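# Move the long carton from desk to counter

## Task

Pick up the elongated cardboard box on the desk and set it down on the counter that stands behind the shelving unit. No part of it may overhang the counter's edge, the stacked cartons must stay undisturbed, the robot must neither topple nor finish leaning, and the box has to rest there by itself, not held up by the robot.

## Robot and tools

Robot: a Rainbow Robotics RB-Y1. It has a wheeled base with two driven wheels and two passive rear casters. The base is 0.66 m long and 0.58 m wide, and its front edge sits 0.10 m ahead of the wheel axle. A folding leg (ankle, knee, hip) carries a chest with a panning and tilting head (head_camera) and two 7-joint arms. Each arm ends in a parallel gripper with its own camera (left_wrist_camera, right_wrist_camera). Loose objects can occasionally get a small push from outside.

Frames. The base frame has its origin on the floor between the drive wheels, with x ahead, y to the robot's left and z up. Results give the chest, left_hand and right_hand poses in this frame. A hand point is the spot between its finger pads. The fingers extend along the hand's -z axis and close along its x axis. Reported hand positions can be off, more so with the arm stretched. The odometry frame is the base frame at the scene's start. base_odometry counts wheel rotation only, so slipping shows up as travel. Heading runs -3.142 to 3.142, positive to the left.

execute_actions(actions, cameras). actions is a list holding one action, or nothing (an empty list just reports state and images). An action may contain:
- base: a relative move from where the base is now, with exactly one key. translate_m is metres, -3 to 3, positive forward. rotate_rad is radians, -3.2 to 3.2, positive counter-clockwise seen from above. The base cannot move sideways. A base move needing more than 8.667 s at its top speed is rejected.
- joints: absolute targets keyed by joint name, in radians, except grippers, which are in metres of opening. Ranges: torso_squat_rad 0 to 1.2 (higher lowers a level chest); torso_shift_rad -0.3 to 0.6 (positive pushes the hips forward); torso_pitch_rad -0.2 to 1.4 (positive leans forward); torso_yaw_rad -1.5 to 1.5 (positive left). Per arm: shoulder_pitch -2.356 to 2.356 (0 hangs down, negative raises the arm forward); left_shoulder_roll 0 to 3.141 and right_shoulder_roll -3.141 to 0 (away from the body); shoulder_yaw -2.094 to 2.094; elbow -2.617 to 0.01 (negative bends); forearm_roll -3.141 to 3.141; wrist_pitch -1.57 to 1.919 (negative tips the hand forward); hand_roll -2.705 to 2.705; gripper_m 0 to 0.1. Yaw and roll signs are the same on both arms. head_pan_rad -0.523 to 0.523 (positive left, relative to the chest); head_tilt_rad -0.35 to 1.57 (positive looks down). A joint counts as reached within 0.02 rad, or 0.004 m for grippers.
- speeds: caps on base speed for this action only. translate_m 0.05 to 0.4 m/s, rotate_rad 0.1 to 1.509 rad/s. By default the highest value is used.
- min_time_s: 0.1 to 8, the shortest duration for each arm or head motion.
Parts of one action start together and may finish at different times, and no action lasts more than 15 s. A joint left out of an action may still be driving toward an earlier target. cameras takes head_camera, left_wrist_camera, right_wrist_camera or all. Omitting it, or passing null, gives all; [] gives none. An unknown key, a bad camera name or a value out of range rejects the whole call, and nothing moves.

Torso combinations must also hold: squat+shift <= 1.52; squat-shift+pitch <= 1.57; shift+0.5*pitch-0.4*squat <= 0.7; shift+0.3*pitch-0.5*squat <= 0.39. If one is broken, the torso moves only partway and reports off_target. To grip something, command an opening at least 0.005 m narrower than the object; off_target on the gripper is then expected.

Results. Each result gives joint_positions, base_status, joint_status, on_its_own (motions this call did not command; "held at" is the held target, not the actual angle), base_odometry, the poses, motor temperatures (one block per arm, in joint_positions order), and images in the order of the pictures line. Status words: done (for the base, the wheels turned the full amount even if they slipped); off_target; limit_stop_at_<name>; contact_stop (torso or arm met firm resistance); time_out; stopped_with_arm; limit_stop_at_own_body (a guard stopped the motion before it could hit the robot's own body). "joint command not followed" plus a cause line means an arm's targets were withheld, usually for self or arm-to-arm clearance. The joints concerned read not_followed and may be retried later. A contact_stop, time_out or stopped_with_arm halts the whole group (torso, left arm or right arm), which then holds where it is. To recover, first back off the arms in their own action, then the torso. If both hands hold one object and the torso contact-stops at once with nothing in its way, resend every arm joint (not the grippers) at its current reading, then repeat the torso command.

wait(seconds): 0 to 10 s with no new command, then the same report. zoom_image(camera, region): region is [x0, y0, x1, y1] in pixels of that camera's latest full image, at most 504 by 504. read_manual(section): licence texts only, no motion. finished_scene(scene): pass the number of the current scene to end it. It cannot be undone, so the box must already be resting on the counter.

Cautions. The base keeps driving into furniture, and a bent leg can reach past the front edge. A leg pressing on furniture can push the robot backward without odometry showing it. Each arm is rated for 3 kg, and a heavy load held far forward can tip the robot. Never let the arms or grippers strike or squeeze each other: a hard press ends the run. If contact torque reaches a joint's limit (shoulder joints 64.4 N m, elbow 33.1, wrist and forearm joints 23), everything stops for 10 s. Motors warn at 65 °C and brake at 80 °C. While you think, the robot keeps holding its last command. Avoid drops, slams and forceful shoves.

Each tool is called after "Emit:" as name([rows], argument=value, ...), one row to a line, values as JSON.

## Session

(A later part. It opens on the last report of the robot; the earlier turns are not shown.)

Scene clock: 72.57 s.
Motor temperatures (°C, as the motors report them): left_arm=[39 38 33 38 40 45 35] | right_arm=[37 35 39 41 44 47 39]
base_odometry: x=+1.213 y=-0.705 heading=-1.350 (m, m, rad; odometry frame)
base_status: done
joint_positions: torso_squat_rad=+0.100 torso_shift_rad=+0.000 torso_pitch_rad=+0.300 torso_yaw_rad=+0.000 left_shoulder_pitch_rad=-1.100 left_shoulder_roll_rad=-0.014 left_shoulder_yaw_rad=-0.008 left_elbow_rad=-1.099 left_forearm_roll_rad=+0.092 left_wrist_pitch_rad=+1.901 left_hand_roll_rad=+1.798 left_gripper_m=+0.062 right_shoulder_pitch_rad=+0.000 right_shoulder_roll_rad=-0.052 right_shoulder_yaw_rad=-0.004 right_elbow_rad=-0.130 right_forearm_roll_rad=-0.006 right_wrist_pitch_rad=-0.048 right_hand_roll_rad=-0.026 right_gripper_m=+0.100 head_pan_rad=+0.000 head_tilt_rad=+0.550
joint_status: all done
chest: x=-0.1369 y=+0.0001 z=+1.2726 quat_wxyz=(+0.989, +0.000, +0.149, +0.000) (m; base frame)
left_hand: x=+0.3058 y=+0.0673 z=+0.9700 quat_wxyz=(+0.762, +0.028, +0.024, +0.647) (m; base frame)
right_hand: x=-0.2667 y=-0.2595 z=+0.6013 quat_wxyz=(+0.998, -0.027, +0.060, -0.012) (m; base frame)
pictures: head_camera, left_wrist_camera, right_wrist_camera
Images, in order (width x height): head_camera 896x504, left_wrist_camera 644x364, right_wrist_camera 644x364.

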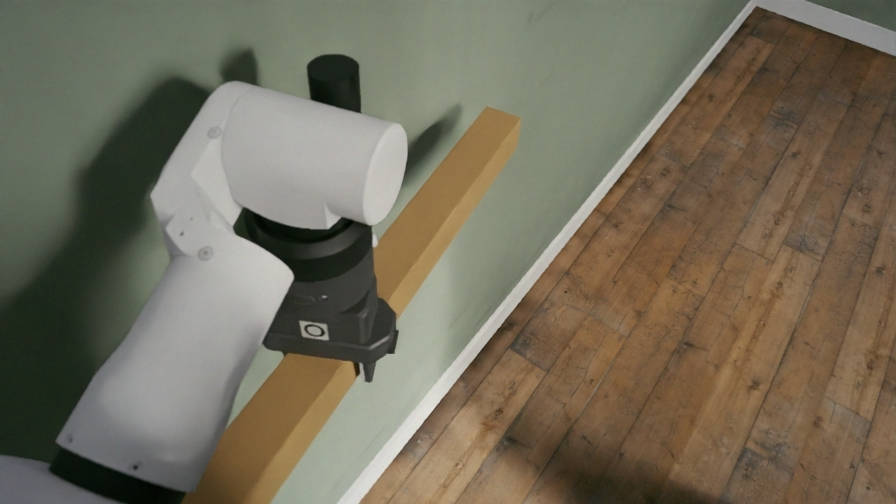

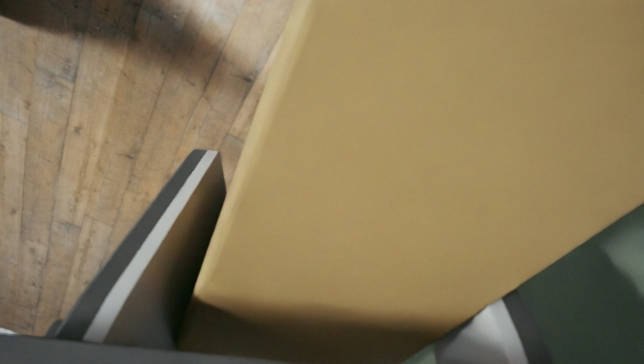

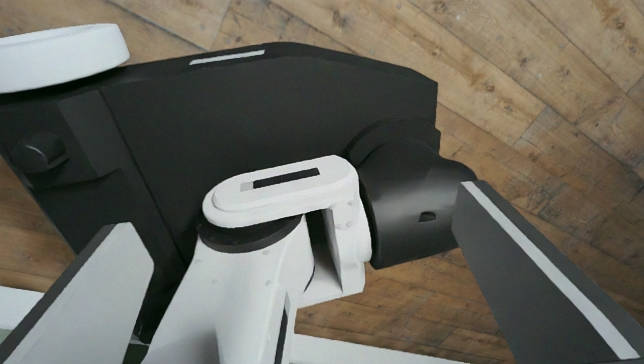

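Emit:
execute_actions([
  {"base":{"rotate_rad":-0.24},"speeds":{"rotate_rad":0.3},"joints":{"head_tilt_rad":0.4}},
])

Scene clock: 74.63 s.
Motor temperatures (°C, as the motors report them): left_arm=[39 38 33 38 40 45 35] | right_arm=[37 35 39 41 44 47 39]
base_odometry: x=+1.213 y=-0.705 heading=-1.589 (m, m, rad; odometry frame)
base_status: done
joint_positions: torso_squat_rad=+0.100 torso_shift_rad=+0.000 torso_pitch_rad=+0.300 torso_yaw_rad=+0.000 left_shoulder_pitch_rad=-1.100 left_shoulder_roll_rad=-0.014 left_shoulder_yaw_rad=-0.008 left_elbow_rad=-1.099 left_forearm_roll_rad=+0.092 left_wrist_pitch_rad=+1.901 left_hand_roll_rad=+1.798 left_gripper_m=+0.062 right_shoulder_pitch_rad=+0.000 right_shoulder_roll_rad=-0.052 right_shoulder_yaw_rad=-0.004 right_elbow_rad=-0.130 right_forearm_roll_rad=-0.006 right_wrist_pitch_rad=-0.048 right_hand_roll_rad=-0.026 right_gripper_m=+0.100 head_pan_rad=+0.000 head_tilt_rad=+0.400
joint_status: all done
chest: x=-0.1369 y=+0.0002 z=+1.2726 quat_wxyz=(+0.989, +0.000, +0.149, +0.000) (m; base frame)
left_hand: x=+0.3058 y=+0.0674 z=+0.9700 quat_wxyz=(+0.762, +0.028, +0.024, +0.647) (m; base frame)
right_hand: x=-0.2666 y=-0.2595 z=+0.6013 quat_wxyz=(+0.998, -0.027, +0.060, -0.012) (m; base frame)
pictures: head_camera, left_wrist_camera, right_wrist_camera
Images, in order (width x height): head_camera 896x504, left_wrist_camera 644x364, right_wrist_camera 644x364.

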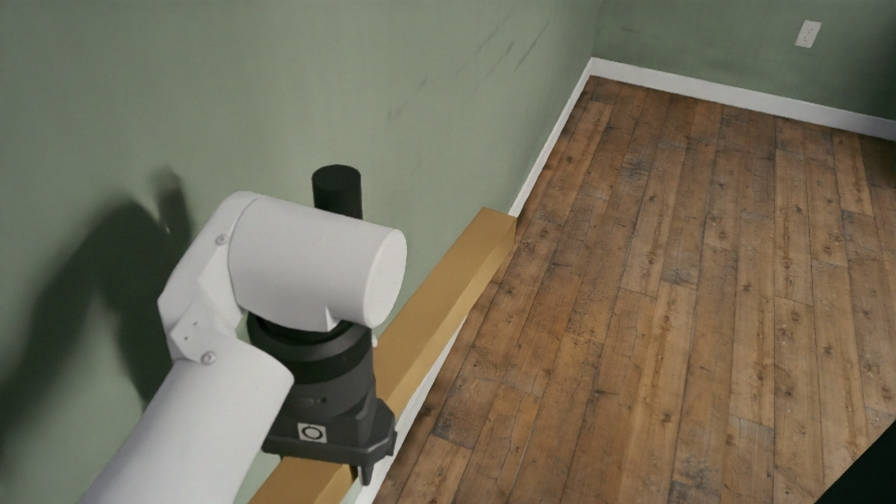

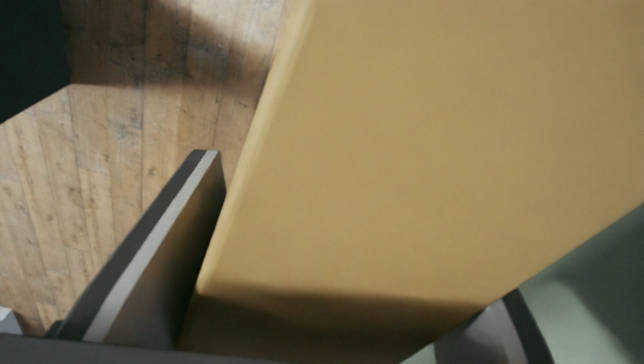

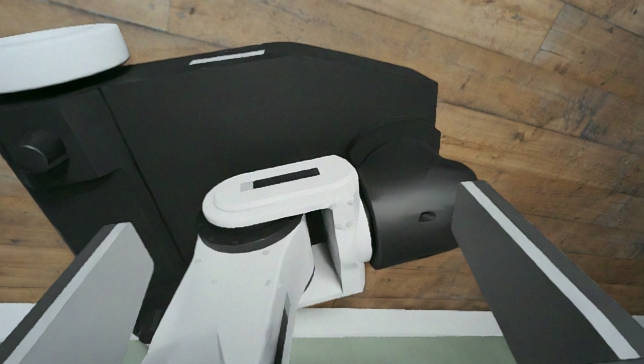

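Emit:
execute_actions([
  {"base":{"rotate_rad":-0.27},"speeds":{"rotate_rad":0.25}},
])

Scene clock: 76.67 s.
Motor temperatures (°C, as the motors report them): left_arm=[39 37 33 38 40 45 35] | right_arm=[37 35 39 41 44 47 39]
base_odometry: x=+1.213 y=-0.705 heading=-1.858 (m, m, rad; odometry frame)
base_status: done
joint_positions: torso_squat_rad=+0.100 torso_shift_rad=+0.000 torso_pitch_rad=+0.300 torso_yaw_rad=+0.000 left_shoulder_pitch_rad=-1.100 left_shoulder_roll_rad=-0.014 left_shoulder_yaw_rad=-0.008 left_elbow_rad=-1.099 left_forearm_roll_rad=+0.092 left_wrist_pitch_rad=+1.901 left_hand_roll_rad=+1.798 left_gripper_m=+0.062 right_shoulder_pitch_rad=+0.000 right_shoulder_roll_rad=-0.052 right_shoulder_yaw_rad=-0.004 right_elbow_rad=-0.130 right_forearm_roll_rad=-0.006 right_wrist_pitch_rad=-0.048 right_hand_roll_rad=-0.026 right_gripper_m=+0.100 head_pan_rad=+0.000 head_tilt_rad=+0.400
joint_status: not commanded
chest: x=-0.1369 y=+0.0002 z=+1.2726 quat_wxyz=(+0.989, +0.000, +0.149, +0.000) (m; base frame)
left_hand: x=+0.3058 y=+0.0674 z=+0.9700 quat_wxyz=(+0.762, +0.028, +0.024, +0.647) (m; base frame)
right_hand: x=-0.2666 y=-0.2595 z=+0.6013 quat_wxyz=(+0.998, -0.027, +0.060, -0.012) (m; base frame)
pictures: head_camera, left_wrist_camera, right_wrist_camera
Images, in order (width x height): head_camera 896x504, left_wrist_camera 644x364, right_wrist_camera 644x364.

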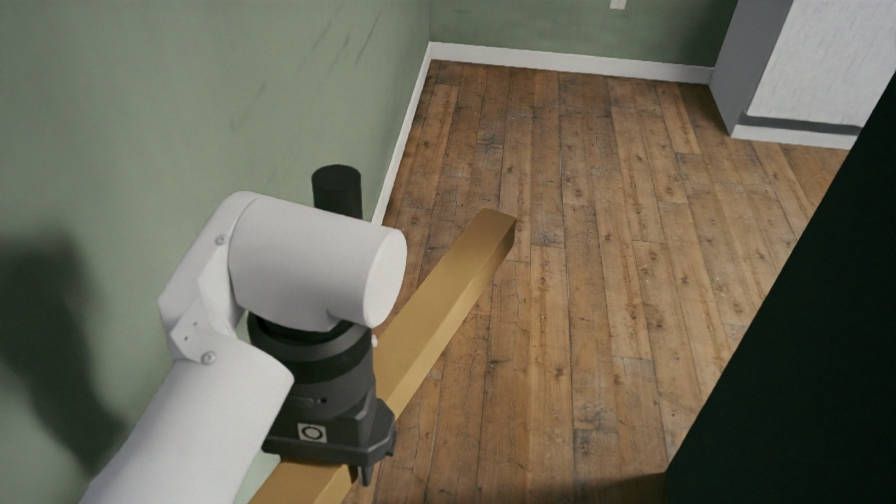

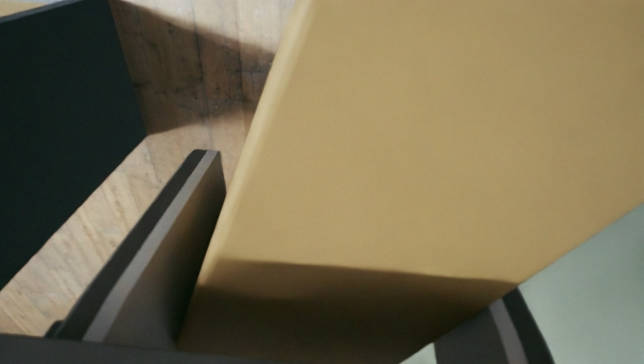

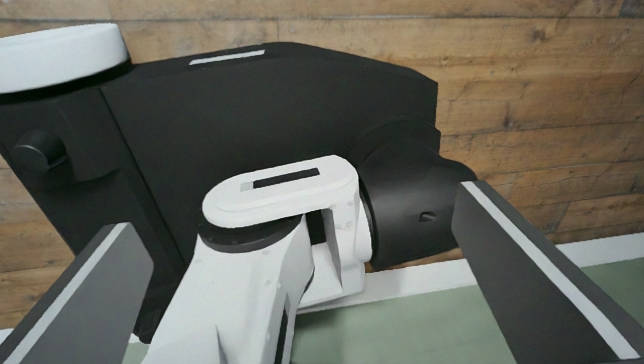

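Emit:
execute_actions([
  {"base":{"rotate_rad":-0.08},"speeds":{"rotate_rad":0.2}},
], cameras=[])

Emit:
execute_actions([
  {"base":{"translate_m":0.6},"speeds":{"translate_m":0.2}},
])

Scene clock: 78.03 s.
Motor temperatures (°C, as the motors report them): left_arm=[39 37 33 38 40 45 35] | right_arm=[37 35 39 41 44 47 39]
base_odometry: x=+1.213 y=-0.705 heading=-1.938 (m, m, rad; odometry frame)
base_status: done
joint_positions: torso_squat_rad=+0.100 torso_shift_rad=+0.000 torso_pitch_rad=+0.300 torso_yaw_rad=+0.000 left_shoulder_pitch_rad=-1.100 left_shoulder_roll_rad=-0.014 left_shoulder_yaw_rad=-0.008 left_elbow_rad=-1.099 left_forearm_roll_rad=+0.092 left_wrist_pitch_rad=+1.901 left_hand_roll_rad=+1.798 left_gripper_m=+0.062 right_shoulder_pitch_rad=+0.000 right_shoulder_roll_rad=-0.052 right_shoulder_yaw_rad=-0.004 right_elbow_rad=-0.130 right_forearm_roll_rad=-0.006 right_wrist_pitch_rad=-0.048 right_hand_roll_rad=-0.026 right_gripper_m=+0.100 head_pan_rad=+0.000 head_tilt_rad=+0.400
joint_status: not commanded
chest: x=-0.1369 y=+0.0002 z=+1.2726 quat_wxyz=(+0.989, +0.000, +0.149, +0.000) (m; base frame)
left_hand: x=+0.3058 y=+0.0674 z=+0.9700 quat_wxyz=(+0.762, +0.028, +0.024, +0.647) (m; base frame)
right_hand: x=-0.2666 y=-0.2595 z=+0.6013 quat_wxyz=(+0.998, -0.027, +0.060, -0.012) (m; base frame)
pictures: none
No camera images: the call's "cameras" was empty. Leave "cameras" out to get every camera's image.

Scene clock: 82.10 s.
Motor temperatures (°C, as the motors report them): left_arm=[39 37 33 38 40 45 35] | right_arm=[37 35 39 41 44 47 39]
base_odometry: x=+0.997 y=-1.265 heading=-1.938 (m, m, rad; odometry frame)
base_status: done
joint_positions: torso_squat_rad=+0.100 torso_shift_rad=+0.000 torso_pitch_rad=+0.300 torso_yaw_rad=+0.000 left_shoulder_pitch_rad=-1.100 left_shoulder_roll_rad=-0.014 left_shoulder_yaw_rad=-0.008 left_elbow_rad=-1.099 left_forearm_roll_rad=+0.092 left_wrist_pitch_rad=+1.901 left_hand_roll_rad=+1.798 left_gripper_m=+0.062 right_shoulder_pitch_rad=+0.000 right_shoulder_roll_rad=-0.052 right_shoulder_yaw_rad=-0.004 right_elbow_rad=-0.130 right_forearm_roll_rad=-0.006 right_wrist_pitch_rad=-0.048 right_hand_roll_rad=-0.026 right_gripper_m=+0.100 head_pan_rad=+0.000 head_tilt_rad=+0.400
joint_status: not commanded
chest: x=-0.1368 y=+0.0002 z=+1.2726 quat_wxyz=(+0.989, +0.000, +0.149, +0.000) (m; base frame)
left_hand: x=+0.3058 y=+0.0674 z=+0.9700 quat_wxyz=(+0.762, +0.028, +0.024, +0.647) (m; base frame)
right_hand: x=-0.2667 y=-0.2595 z=+0.6013 quat_wxyz=(+0.998, -0.027, +0.060, -0.012) (m; base frame)
pictures: head_camera, left_wrist_camera, right_wrist_camera
Images, in order (width x height): head_camera 896x504, left_wrist_camera 644x364, right_wrist_camera 644x364.

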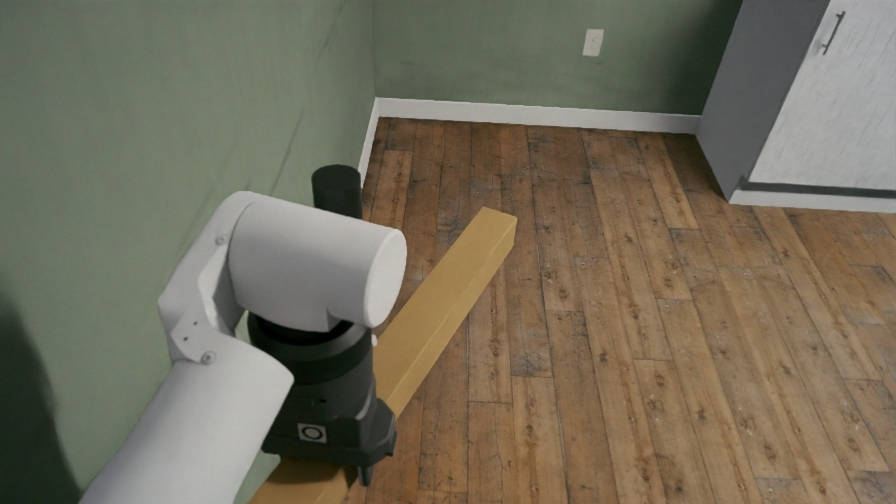

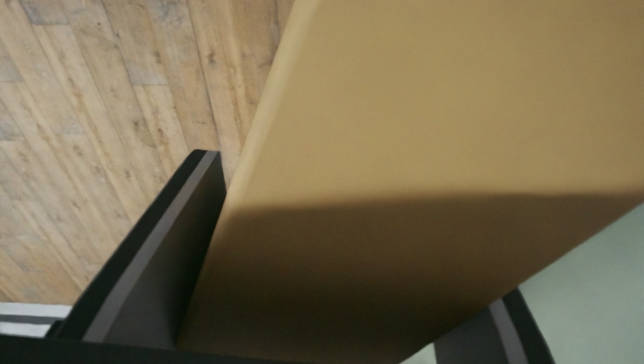

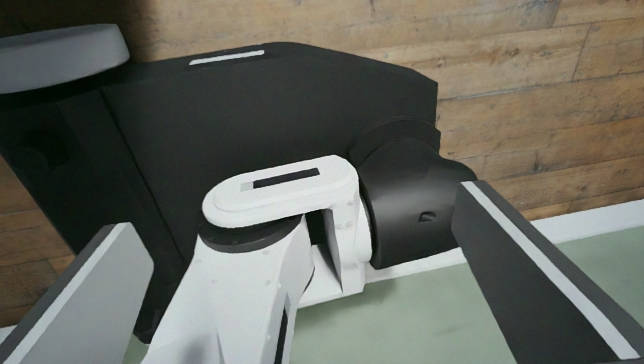

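Emit:
execute_actions([
  {"base":{"rotate_rad":-0.04},"speeds":{"rotate_rad":0.2}},
], cameras=[])

Emit:
execute_actions([
  {"base":{"translate_m":0.75},"speeds":{"translate_m":0.3},"joints":{"head_pan_rad":-0.5,"head_tilt_rad":0.5}},
])

Scene clock: 83.27 s.
Motor temperatures (°C, as the motors report them): left_arm=[40 37 33 38 40 45 35] | right_arm=[37 35 39 41 44 47 39]
base_odometry: x=+0.997 y=-1.265 heading=-1.977 (m, m, rad; odometry frame)
base_status: done
joint_positions: torso_squat_rad=+0.100 torso_shift_rad=+0.000 torso_pitch_rad=+0.300 torso_yaw_rad=+0.000 left_shoulder_pitch_rad=-1.100 left_shoulder_roll_rad=-0.014 left_shoulder_yaw_rad=-0.008 left_elbow_rad=-1.099 left_forearm_roll_rad=+0.092 left_wrist_pitch_rad=+1.901 left_hand_roll_rad=+1.798 left_gripper_m=+0.062 right_shoulder_pitch_rad=+0.000 right_shoulder_roll_rad=-0.052 right_shoulder_yaw_rad=-0.004 right_elbow_rad=-0.130 right_forearm_roll_rad=-0.006 right_wrist_pitch_rad=-0.048 right_hand_roll_rad=-0.026 right_gripper_m=+0.100 head_pan_rad=+0.000 head_tilt_rad=+0.400
joint_status: not commanded
chest: x=-0.1368 y=+0.0002 z=+1.2726 quat_wxyz=(+0.989, +0.000, +0.149, +0.000) (m; base frame)
left_hand: x=+0.3058 y=+0.0674 z=+0.9700 quat_wxyz=(+0.762, +0.028, +0.024, +0.647) (m; base frame)
right_hand: x=-0.2667 y=-0.2595 z=+0.6013 quat_wxyz=(+0.998, -0.027, +0.060, -0.012) (m; base frame)
pictures: none
No camera images: the call's "cameras" was empty. Leave "cameras" out to get every camera's image.

Scene clock: 87.07 s.
Motor temperatures (°C, as the motors report them): left_arm=[40 37 33 38 40 45 35] | right_arm=[37 35 39 41 44 47 39]
base_odometry: x=+0.700 y=-1.953 heading=-1.978 (m, m, rad; odometry frame)
base_status: done
joint_positions: torso_squat_rad=+0.100 torso_shift_rad=+0.000 torso_pitch_rad=+0.300 torso_yaw_rad=+0.000 left_shoulder_pitch_rad=-1.100 left_shoulder_roll_rad=-0.014 left_shoulder_yaw_rad=-0.008 left_elbow_rad=-1.099 left_forearm_roll_rad=+0.092 left_wrist_pitch_rad=+1.901 left_hand_roll_rad=+1.798 left_gripper_m=+0.062 right_shoulder_pitch_rad=+0.000 right_shoulder_roll_rad=-0.052 right_shoulder_yaw_rad=-0.004 right_elbow_rad=-0.130 right_forearm_roll_rad=-0.006 right_wrist_pitch_rad=-0.048 right_hand_roll_rad=-0.026 right_gripper_m=+0.100 head_pan_rad=-0.500 head_tilt_rad=+0.500
joint_status: all done
chest: x=-0.1368 y=+0.0002 z=+1.2726 quat_wxyz=(+0.989, +0.000, +0.149, +0.000) (m; base frame)
left_hand: x=+0.3058 y=+0.0674 z=+0.9700 quat_wxyz=(+0.762, +0.028, +0.024, +0.647) (m; base frame)
right_hand: x=-0.2667 y=-0.2595 z=+0.6013 quat_wxyz=(+0.998, -0.027, +0.060, -0.012) (m; base frame)
pictures: head_camera, left_wrist_camera, right_wrist_camera
Images, in order (width x height): head_camera 896x504, left_wrist_camera 644x364, right_wrist_camera 644x364.

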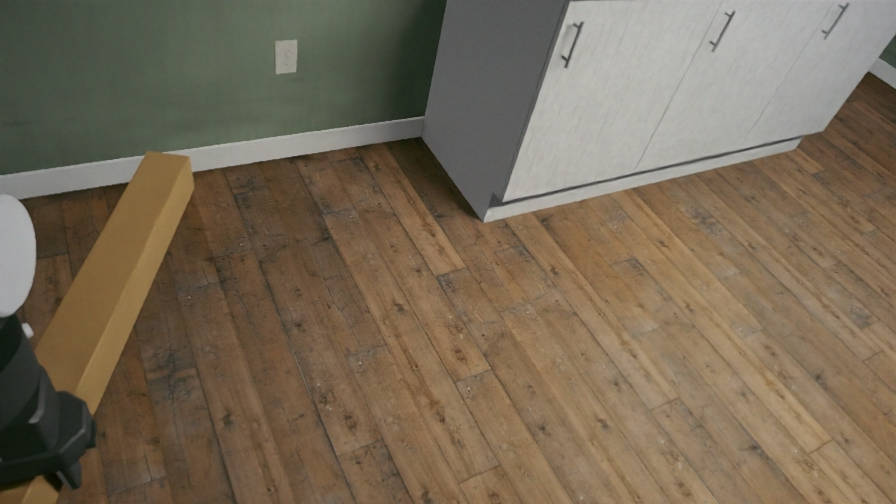

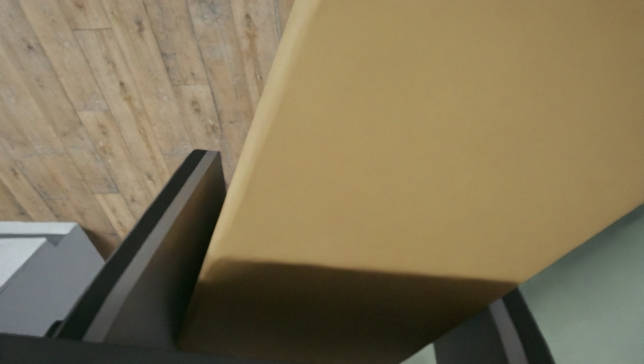

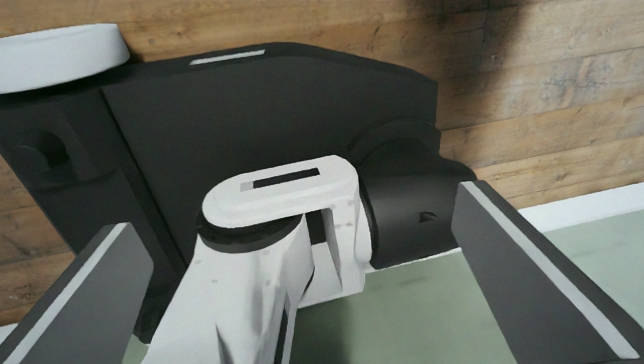

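Emit:
execute_actions([
  {"base":{"rotate_rad":-0.18},"speeds":{"rotate_rad":0.3}},
], cameras=[])

Emit:
execute_actions([
  {"base":{"translate_m":0.3}},
], cameras=[])

Emit:
execute_actions([
  {"base":{"rotate_rad":-0.45},"speeds":{"rotate_rad":0.4}},
], cameras=[])

Emit:
execute_actions([
  {"base":{"translate_m":0.35}},
], cameras=[])

Emit:
execute_actions([
  {"base":{"rotate_rad":-0.85},"speeds":{"rotate_rad":0.5},"joints":{"head_pan_rad":0.4,"head_tilt_rad":0.4}},
])

Scene clock: 88.97 s.
Motor temperatures (°C, as the motors report them): left_arm=[40 37 33 38 40 45 35] | right_arm=[37 35 39 41 44 47 39]
base_odometry: x=+0.700 y=-1.954 heading=-2.157 (m, m, rad; odometry frame)
base_status: done
joint_positions: torso_squat_rad=+0.100 torso_shift_rad=+0.000 torso_pitch_rad=+0.300 torso_yaw_rad=+0.000 left_shoulder_pitch_rad=-1.100 left_shoulder_roll_rad=-0.014 left_shoulder_yaw_rad=-0.008 left_elbow_rad=-1.099 left_forearm_roll_rad=+0.092 left_wrist_pitch_rad=+1.901 left_hand_roll_rad=+1.798 left_gripper_m=+0.062 right_shoulder_pitch_rad=+0.000 right_shoulder_roll_rad=-0.052 right_shoulder_yaw_rad=-0.004 right_elbow_rad=-0.130 right_forearm_roll_rad=-0.006 right_wrist_pitch_rad=-0.048 right_hand_roll_rad=-0.026 right_gripper_m=+0.100 head_pan_rad=-0.500 head_tilt_rad=+0.500
joint_status: not commanded
chest: x=-0.1368 y=+0.0002 z=+1.2726 quat_wxyz=(+0.989, +0.000, +0.149, +0.000) (m; base frame)
left_hand: x=+0.3058 y=+0.0675 z=+0.9700 quat_wxyz=(+0.762, +0.028, +0.024, +0.647) (m; base frame)
right_hand: x=-0.2667 y=-0.2595 z=+0.6013 quat_wxyz=(+0.998, -0.027, +0.060, -0.012) (m; base frame)
pictures: none
No camera images: the call's "cameras" was empty. Leave "cameras" out to get every camera's image.

Scene clock: 91.00 s.
Motor temperatures (°C, as the motors report them): left_arm=[40 37 33 38 40 45 35] | right_arm=[37 35 39 41 44 47 39]
base_odometry: x=+0.534 y=-2.203 heading=-2.158 (m, m, rad; odometry frame)
base_status: done
joint_positions: torso_squat_rad=+0.100 torso_shift_rad=+0.000 torso_pitch_rad=+0.300 torso_yaw_rad=+0.000 left_shoulder_pitch_rad=-1.100 left_shoulder_roll_rad=-0.014 left_shoulder_yaw_rad=-0.008 left_elbow_rad=-1.099 left_forearm_roll_rad=+0.092 left_wrist_pitch_rad=+1.901 left_hand_roll_rad=+1.798 left_gripper_m=+0.062 right_shoulder_pitch_rad=+0.000 right_shoulder_roll_rad=-0.052 right_shoulder_yaw_rad=-0.004 right_elbow_rad=-0.130 right_forearm_roll_rad=-0.006 right_wrist_pitch_rad=-0.048 right_hand_roll_rad=-0.026 right_gripper_m=+0.100 head_pan_rad=-0.500 head_tilt_rad=+0.500
joint_status: not commanded
chest: x=-0.1368 y=+0.0002 z=+1.2726 quat_wxyz=(+0.989, +0.000, +0.149, +0.000) (m; base frame)
left_hand: x=+0.3059 y=+0.0675 z=+0.9699 quat_wxyz=(+0.762, +0.029, +0.024, +0.647) (m; base frame)
right_hand: x=-0.2666 y=-0.2595 z=+0.6013 quat_wxyz=(+0.998, -0.027, +0.060, -0.012) (m; base frame)
pictures: none
No camera images: the call's "cameras" was empty. Leave "cameras" out to get every camera's image.

Scene clock: 95.50 s.
Motor temperatures (°C, as the motors report them): left_arm=[40 36 33 38 40 45 35] | right_arm=[37 35 39 41 44 47 39]
base_odometry: x=+0.534 y=-2.204 heading=-2.602 (m, m, rad; odometry frame)
base_status: rotate_rad time_out (by the wheels' count: -0.444 of -0.450)
joint_positions: torso_squat_rad=+0.100 torso_shift_rad=+0.000 torso_pitch_rad=+0.300 torso_yaw_rad=+0.000 left_shoulder_pitch_rad=-1.100 left_shoulder_roll_rad=-0.014 left_shoulder_yaw_rad=-0.008 left_elbow_rad=-1.099 left_forearm_roll_rad=+0.092 left_wrist_pitch_rad=+1.901 left_hand_roll_rad=+1.798 left_gripper_m=+0.058 right_shoulder_pitch_rad=+0.000 right_shoulder_roll_rad=-0.052 right_shoulder_yaw_rad=-0.004 right_elbow_rad=-0.130 right_forearm_roll_rad=-0.006 right_wrist_pitch_rad=-0.048 right_hand_roll_rad=-0.026 right_gripper_m=+0.100 head_pan_rad=-0.500 head_tilt_rad=+0.500
joint_status: not commanded
chest: x=-0.1369 y=+0.0002 z=+1.2726 quat_wxyz=(+0.989, +0.000, +0.149, +0.000) (m; base frame)
left_hand: x=+0.3058 y=+0.0676 z=+0.9700 quat_wxyz=(+0.762, +0.029, +0.024, +0.647) (m; base frame)
right_hand: x=-0.2667 y=-0.2594 z=+0.6013 quat_wxyz=(+0.998, -0.027, +0.060, -0.012) (m; base frame)
pictures: none
No camera images: the call's "cameras" was empty. Leave "cameras" out to get every camera's image.

not run: a stop came earlier in this reply.

not run: a stop came earlier in this reply.

Emit:
execute_actions([
  {"base":{"translate_m":0.25},"speeds":{"translate_m":0.2},"joints":{"head_pan_rad":0,"head_tilt_rad":0.4}},
])

Scene clock: 97.80 s.
Motor temperatures (°C, as the motors report them): left_arm=[40 36 33 38 40 45 35] | right_arm=[37 35 39 41 44 47 39]
base_odometry: x=+0.320 y=-2.332 heading=-2.603 (m, m, rad; odometry frame)
base_status: done
joint_positions: torso_squat_rad=+0.100 torso_shift_rad=+0.000 torso_pitch_rad=+0.300 torso_yaw_rad=+0.000 left_shoulder_pitch_rad=-1.100 left_shoulder_roll_rad=-0.014 left_shoulder_yaw_rad=-0.008 left_elbow_rad=-1.099 left_forearm_roll_rad=+0.092 left_wrist_pitch_rad=+1.901 left_hand_roll_rad=+1.798 left_gripper_m=+0.058 right_shoulder_pitch_rad=+0.000 right_shoulder_roll_rad=-0.052 right_shoulder_yaw_rad=-0.004 right_elbow_rad=-0.130 right_forearm_roll_rad=-0.006 right_wrist_pitch_rad=-0.048 right_hand_roll_rad=-0.026 right_gripper_m=+0.100 head_pan_rad=+0.000 head_tilt_rad=+0.400
joint_status: all done
chest: x=-0.1368 y=+0.0002 z=+1.2726 quat_wxyz=(+0.989, +0.000, +0.149, +0.000) (m; base frame)
left_hand: x=+0.3059 y=+0.0676 z=+0.9699 quat_wxyz=(+0.762, +0.029, +0.024, +0.647) (m; base frame)
right_hand: x=-0.2667 y=-0.2594 z=+0.6013 quat_wxyz=(+0.998, -0.027, +0.060, -0.012) (m; base frame)
pictures: head_camera, left_wrist_camera, right_wrist_camera
Images, in order (width x height): head_camera 896x504, left_wrist_camera 644x364, right_wrist_camera 644x364.

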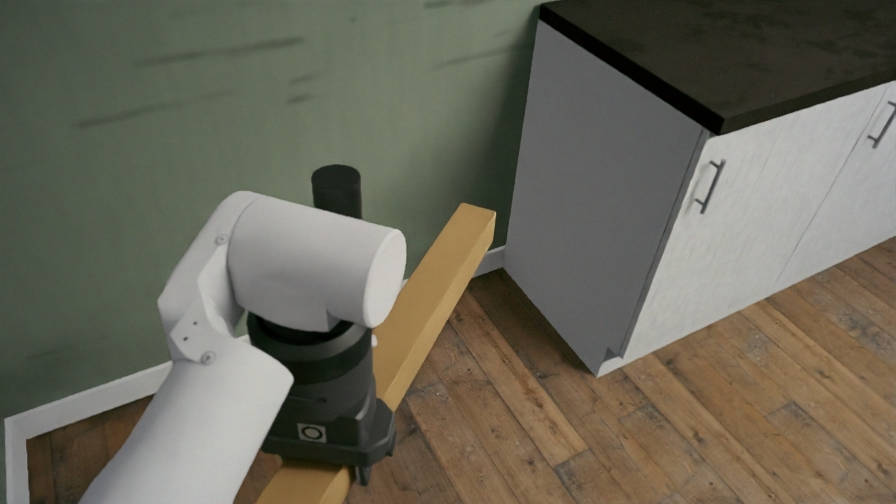

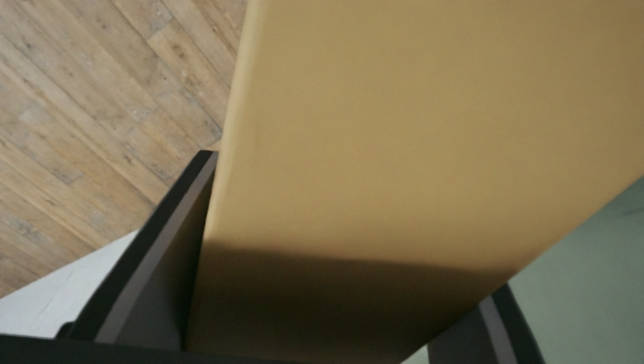

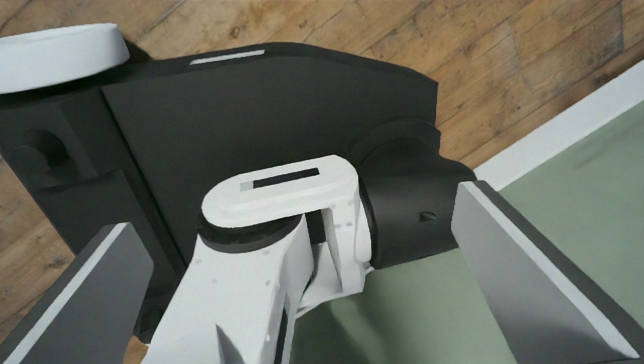

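Emit:
execute_actions([
  {"base":{"rotate_rad":-0.8},"speeds":{"rotate_rad":0.35},"joints":{"head_pan_rad":0.3}},
])

Scene clock: 104.03 s.
Motor temperatures (°C, as the motors report them): left_arm=[40 36 33 38 40 45 35] | right_arm=[37 35 39 41 44 47 39]
base_odometry: x=+0.319 y=-2.332 heading=+2.886 (m, m, rad; odometry frame)
base_status: rotate_rad time_out (by the wheels' count: -0.795 of -0.800)
joint_positions: torso_squat_rad=+0.100 torso_shift_rad=+0.000 torso_pitch_rad=+0.300 torso_yaw_rad=+0.000 left_shoulder_pitch_rad=-1.100 left_shoulder_roll_rad=-0.014 left_shoulder_yaw_rad=-0.007 left_elbow_rad=-1.099 left_forearm_roll_rad=+0.091 left_wrist_pitch_rad=+1.901 left_hand_roll_rad=+1.798 left_gripper_m=+0.058 right_shoulder_pitch_rad=+0.000 right_shoulder_roll_rad=-0.052 right_shoulder_yaw_rad=-0.004 right_elbow_rad=-0.130 right_forearm_roll_rad=-0.006 right_wrist_pitch_rad=-0.048 right_hand_roll_rad=-0.026 right_gripper_m=+0.100 head_pan_rad=+0.300 head_tilt_rad=+0.400
joint_status: all done
chest: x=-0.1368 y=+0.0002 z=+1.2726 quat_wxyz=(+0.989, +0.000, +0.149, +0.000) (m; base frame)
left_hand: x=+0.3059 y=+0.0676 z=+0.9699 quat_wxyz=(+0.762, +0.029, +0.024, +0.647) (m; base frame)
right_hand: x=-0.2667 y=-0.2594 z=+0.6013 quat_wxyz=(+0.998, -0.027, +0.060, -0.012) (m; base frame)
pictures: head_camera, left_wrist_camera, right_wrist_camera
Images, in order (width x height): head_camera 896x504, left_wrist_camera 644x364, right_wrist_camera 644x364.

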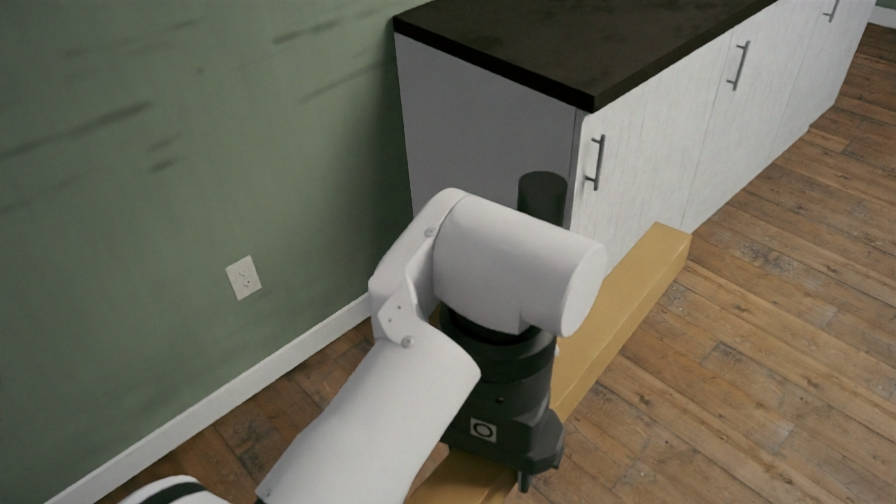

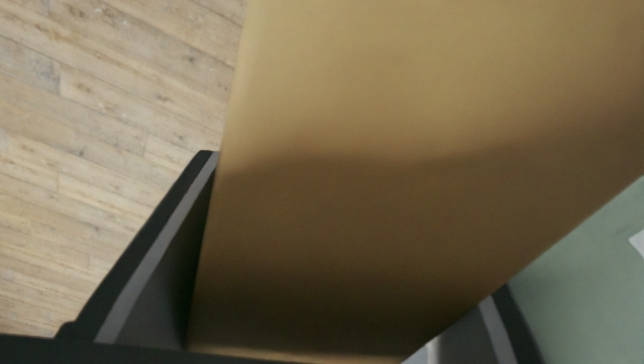

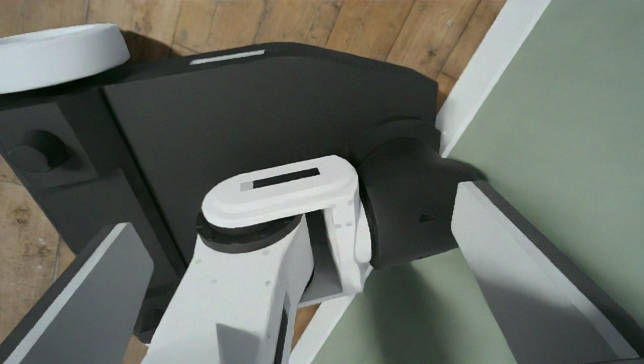

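Emit:
execute_actions([
  {"base":{"translate_m":0.3},"speeds":{"translate_m":0.2}},
], cameras=[])

Emit:
execute_actions([
  {"base":{"rotate_rad":-0.4},"speeds":{"rotate_rad":0.5},"joints":{"head_pan_rad":0.3}},
])

Scene clock: 106.67 s.
Motor temperatures (°C, as the motors report them): left_arm=[40 36 33 38 40 45 35] | right_arm=[37 35 39 41 44 47 39]
base_odometry: x=+0.029 y=-2.256 heading=+2.885 (m, m, rad; odometry frame)
base_status: done
joint_positions: torso_squat_rad=+0.100 torso_shift_rad=+0.000 torso_pitch_rad=+0.300 torso_yaw_rad=+0.000 left_shoulder_pitch_rad=-1.100 left_shoulder_roll_rad=-0.014 left_shoulder_yaw_rad=-0.007 left_elbow_rad=-1.099 left_forearm_roll_rad=+0.091 left_wrist_pitch_rad=+1.901 left_hand_roll_rad=+1.798 left_gripper_m=+0.058 right_shoulder_pitch_rad=+0.000 right_shoulder_roll_rad=-0.052 right_shoulder_yaw_rad=-0.004 right_elbow_rad=-0.130 right_forearm_roll_rad=-0.006 right_wrist_pitch_rad=-0.048 right_hand_roll_rad=-0.026 right_gripper_m=+0.100 head_pan_rad=+0.300 head_tilt_rad=+0.400
joint_status: not commanded
chest: x=-0.1368 y=+0.0002 z=+1.2726 quat_wxyz=(+0.989, +0.000, +0.149, +0.000) (m; base frame)
left_hand: x=+0.3059 y=+0.0676 z=+0.9699 quat_wxyz=(+0.762, +0.029, +0.024, +0.647) (m; base frame)
right_hand: x=-0.2667 y=-0.2594 z=+0.6013 quat_wxyz=(+0.998, -0.027, +0.060, -0.012) (m; base frame)
pictures: none
No camera images: the call's "cameras" was empty. Leave "cameras" out to get every camera's image.

Scene clock: 108.80 s.
Motor temperatures (°C, as the motors report them): left_arm=[40 36 33 38 40 45 35] | right_arm=[37 35 39 41 44 47 39]
base_odometry: x=+0.029 y=-2.256 heading=+2.486 (m, m, rad; odometry frame)
base_status: done
joint_positions: torso_squat_rad=+0.100 torso_shift_rad=+0.000 torso_pitch_rad=+0.300 torso_yaw_rad=+0.000 left_shoulder_pitch_rad=-1.100 left_shoulder_roll_rad=-0.014 left_shoulder_yaw_rad=-0.007 left_elbow_rad=-1.099 left_forearm_roll_rad=+0.091 left_wrist_pitch_rad=+1.901 left_hand_roll_rad=+1.798 left_gripper_m=+0.058 right_shoulder_pitch_rad=+0.000 right_shoulder_roll_rad=-0.052 right_shoulder_yaw_rad=-0.004 right_elbow_rad=-0.130 right_forearm_roll_rad=-0.006 right_wrist_pitch_rad=-0.048 right_hand_roll_rad=-0.026 right_gripper_m=+0.100 head_pan_rad=+0.300 head_tilt_rad=+0.400
joint_status: all done
chest: x=-0.1368 y=+0.0002 z=+1.2726 quat_wxyz=(+0.989, +0.000, +0.149, +0.000) (m; base frame)
left_hand: x=+0.3059 y=+0.0676 z=+0.9699 quat_wxyz=(+0.762, +0.029, +0.024, +0.647) (m; base frame)
right_hand: x=-0.2667 y=-0.2594 z=+0.6013 quat_wxyz=(+0.998, -0.027, +0.060, -0.012) (m; base frame)
pictures: head_camera, left_wrist_camera, right_wrist_camera
Images, in order (width x height): head_camera 896x504, left_wrist_camera 644x364, right_wrist_camera 644x364.

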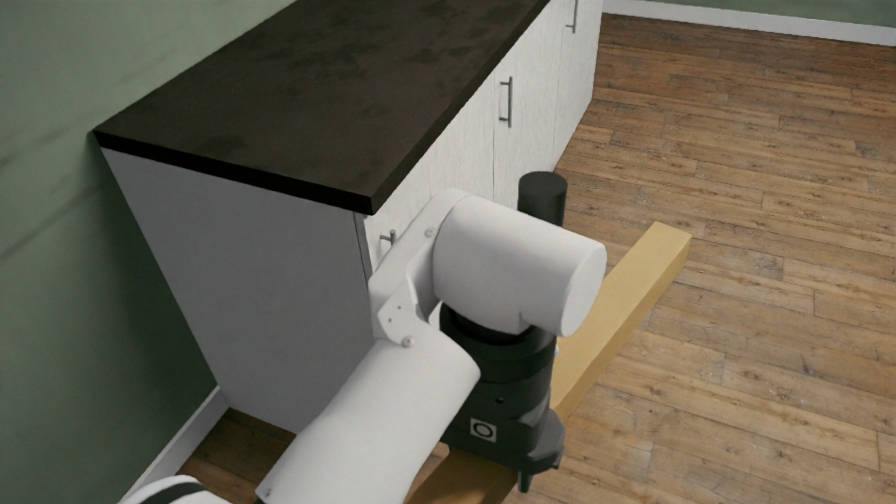

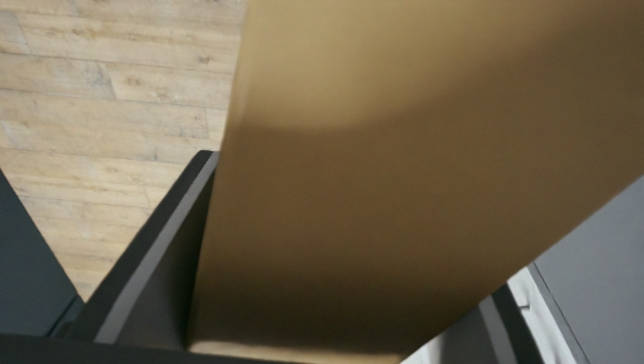

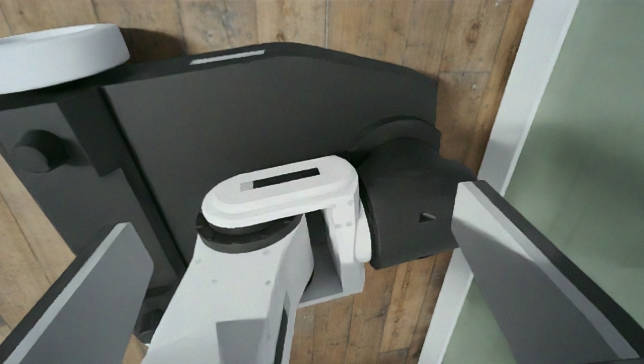

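Emit:
execute_actions([
  {"base":{"rotate_rad":-0.3},"speeds":{"rotate_rad":0.5}},
], cameras=[])

Emit:
execute_actions([
  {"base":{"translate_m":0.7},"speeds":{"translate_m":0.3}},
], cameras=[])

Emit:
execute_actions([
  {"base":{"rotate_rad":0.28},"speeds":{"rotate_rad":0.5},"joints":{"head_pan_rad":0.0,"head_tilt_rad":0.3}},
])

Scene clock: 110.93 s.
Motor temperatures (°C, as the motors report them): left_arm=[40 36 33 38 40 45 35] | right_arm=[37 35 39 41 44 47 39]
base_odometry: x=+0.029 y=-2.256 heading=+2.186 (m, m, rad; odometry frame)
base_status: done
joint_positions: torso_squat_rad=+0.100 torso_shift_rad=+0.000 torso_pitch_rad=+0.300 torso_yaw_rad=+0.000 left_shoulder_pitch_rad=-1.100 left_shoulder_roll_rad=-0.014 left_shoulder_yaw_rad=-0.007 left_elbow_rad=-1.099 left_forearm_roll_rad=+0.091 left_wrist_pitch_rad=+1.901 left_hand_roll_rad=+1.798 left_gripper_m=+0.058 right_shoulder_pitch_rad=+0.000 right_shoulder_roll_rad=-0.052 right_shoulder_yaw_rad=-0.004 right_elbow_rad=-0.130 right_forearm_roll_rad=-0.006 right_wrist_pitch_rad=-0.048 right_hand_roll_rad=-0.026 right_gripper_m=+0.100 head_pan_rad=+0.300 head_tilt_rad=+0.400
joint_status: not commanded
chest: x=-0.1368 y=+0.0002 z=+1.2726 quat_wxyz=(+0.989, +0.000, +0.149, +0.000) (m; base frame)
left_hand: x=+0.3059 y=+0.0676 z=+0.9699 quat_wxyz=(+0.762, +0.029, +0.024, +0.647) (m; base frame)
right_hand: x=-0.2667 y=-0.2594 z=+0.6013 quat_wxyz=(+0.998, -0.027, +0.060, -0.012) (m; base frame)
pictures: none
No camera images: the call's "cameras" was empty. Leave "cameras" out to get every camera's image.

Scene clock: 114.57 s.
Motor temperatures (°C, as the motors report them): left_arm=[40 36 33 38 39 45 35] | right_arm=[37 35 39 41 44 47 39]
base_odometry: x=-0.375 y=-1.684 heading=+2.186 (m, m, rad; odometry frame)
base_status: done
joint_positions: torso_squat_rad=+0.100 torso_shift_rad=+0.000 torso_pitch_rad=+0.300 torso_yaw_rad=+0.000 left_shoulder_pitch_rad=-1.100 left_shoulder_roll_rad=-0.014 left_shoulder_yaw_rad=-0.007 left_elbow_rad=-1.099 left_forearm_roll_rad=+0.091 left_wrist_pitch_rad=+1.901 left_hand_roll_rad=+1.798 left_gripper_m=+0.058 right_shoulder_pitch_rad=+0.000 right_shoulder_roll_rad=-0.052 right_shoulder_yaw_rad=-0.004 right_elbow_rad=-0.130 right_forearm_roll_rad=-0.006 right_wrist_pitch_rad=-0.048 right_hand_roll_rad=-0.026 right_gripper_m=+0.100 head_pan_rad=+0.300 head_tilt_rad=+0.400
joint_status: not commanded
chest: x=-0.1368 y=+0.0002 z=+1.2726 quat_wxyz=(+0.989, +0.000, +0.149, +0.000) (m; base frame)
left_hand: x=+0.3059 y=+0.0676 z=+0.9700 quat_wxyz=(+0.762, +0.028, +0.024, +0.647) (m; base frame)
right_hand: x=-0.2667 y=-0.2594 z=+0.6013 quat_wxyz=(+0.998, -0.027, +0.060, -0.012) (m; base frame)
pictures: none
No camera images: the call's "cameras" was empty. Leave "cameras" out to get every camera's image.

Scene clock: 116.40 s.
Motor temperatures (°C, as the motors report them): left_arm=[40 36 33 38 39 45 35] | right_arm=[37 35 39 41 44 47 39]
base_odometry: x=-0.375 y=-1.684 heading=+2.465 (m, m, rad; odometry frame)
base_status: done
joint_positions: torso_squat_rad=+0.100 torso_shift_rad=+0.000 torso_pitch_rad=+0.300 torso_yaw_rad=+0.000 left_shoulder_pitch_rad=-1.100 left_shoulder_roll_rad=-0.014 left_shoulder_yaw_rad=-0.007 left_elbow_rad=-1.099 left_forearm_roll_rad=+0.091 left_wrist_pitch_rad=+1.901 left_hand_roll_rad=+1.798 left_gripper_m=+0.058 right_shoulder_pitch_rad=+0.000 right_shoulder_roll_rad=-0.052 right_shoulder_yaw_rad=-0.004 right_elbow_rad=-0.130 right_forearm_roll_rad=-0.006 right_wrist_pitch_rad=-0.048 right_hand_roll_rad=-0.026 right_gripper_m=+0.100 head_pan_rad=+0.000 head_tilt_rad=+0.300
joint_status: all done
chest: x=-0.1368 y=+0.0001 z=+1.2726 quat_wxyz=(+0.989, +0.000, +0.149, +0.000) (m; base frame)
left_hand: x=+0.3059 y=+0.0676 z=+0.9700 quat_wxyz=(+0.762, +0.029, +0.024, +0.647) (m; base frame)
right_hand: x=-0.2667 y=-0.2594 z=+0.6013 quat_wxyz=(+0.998, -0.027, +0.060, -0.012) (m; base frame)
pictures: head_camera, left_wrist_camera, right_wrist_camera
Images, in order (width x height): head_camera 896x504, left_wrist_camera 644x364, right_wrist_camera 644x364.

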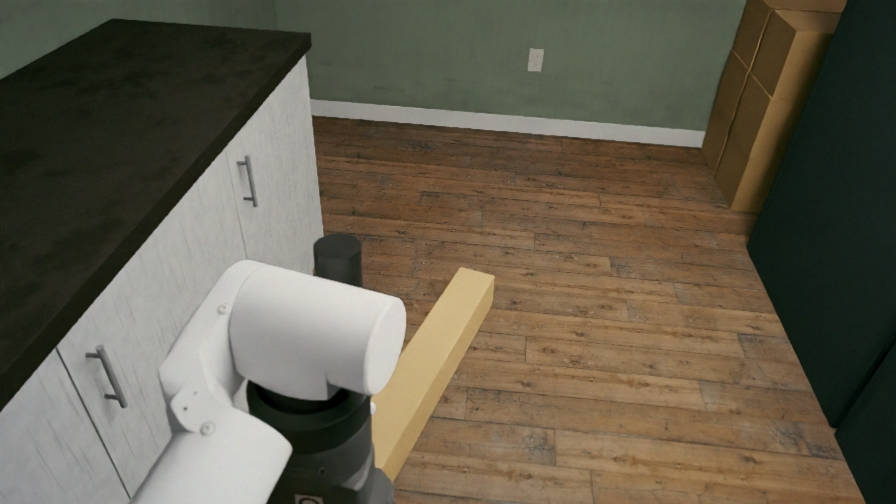

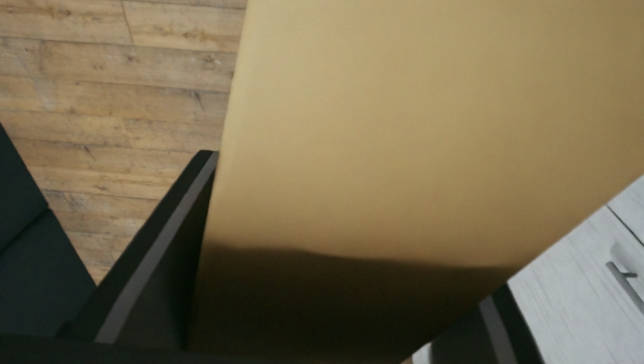

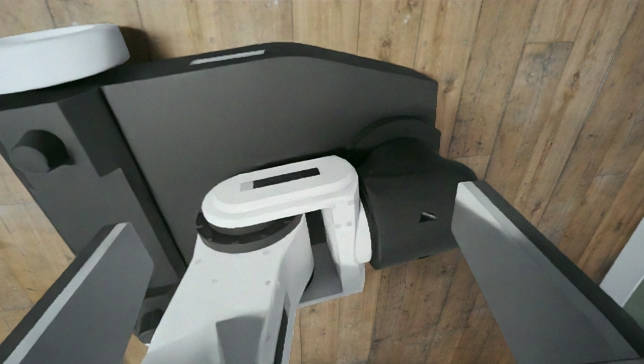

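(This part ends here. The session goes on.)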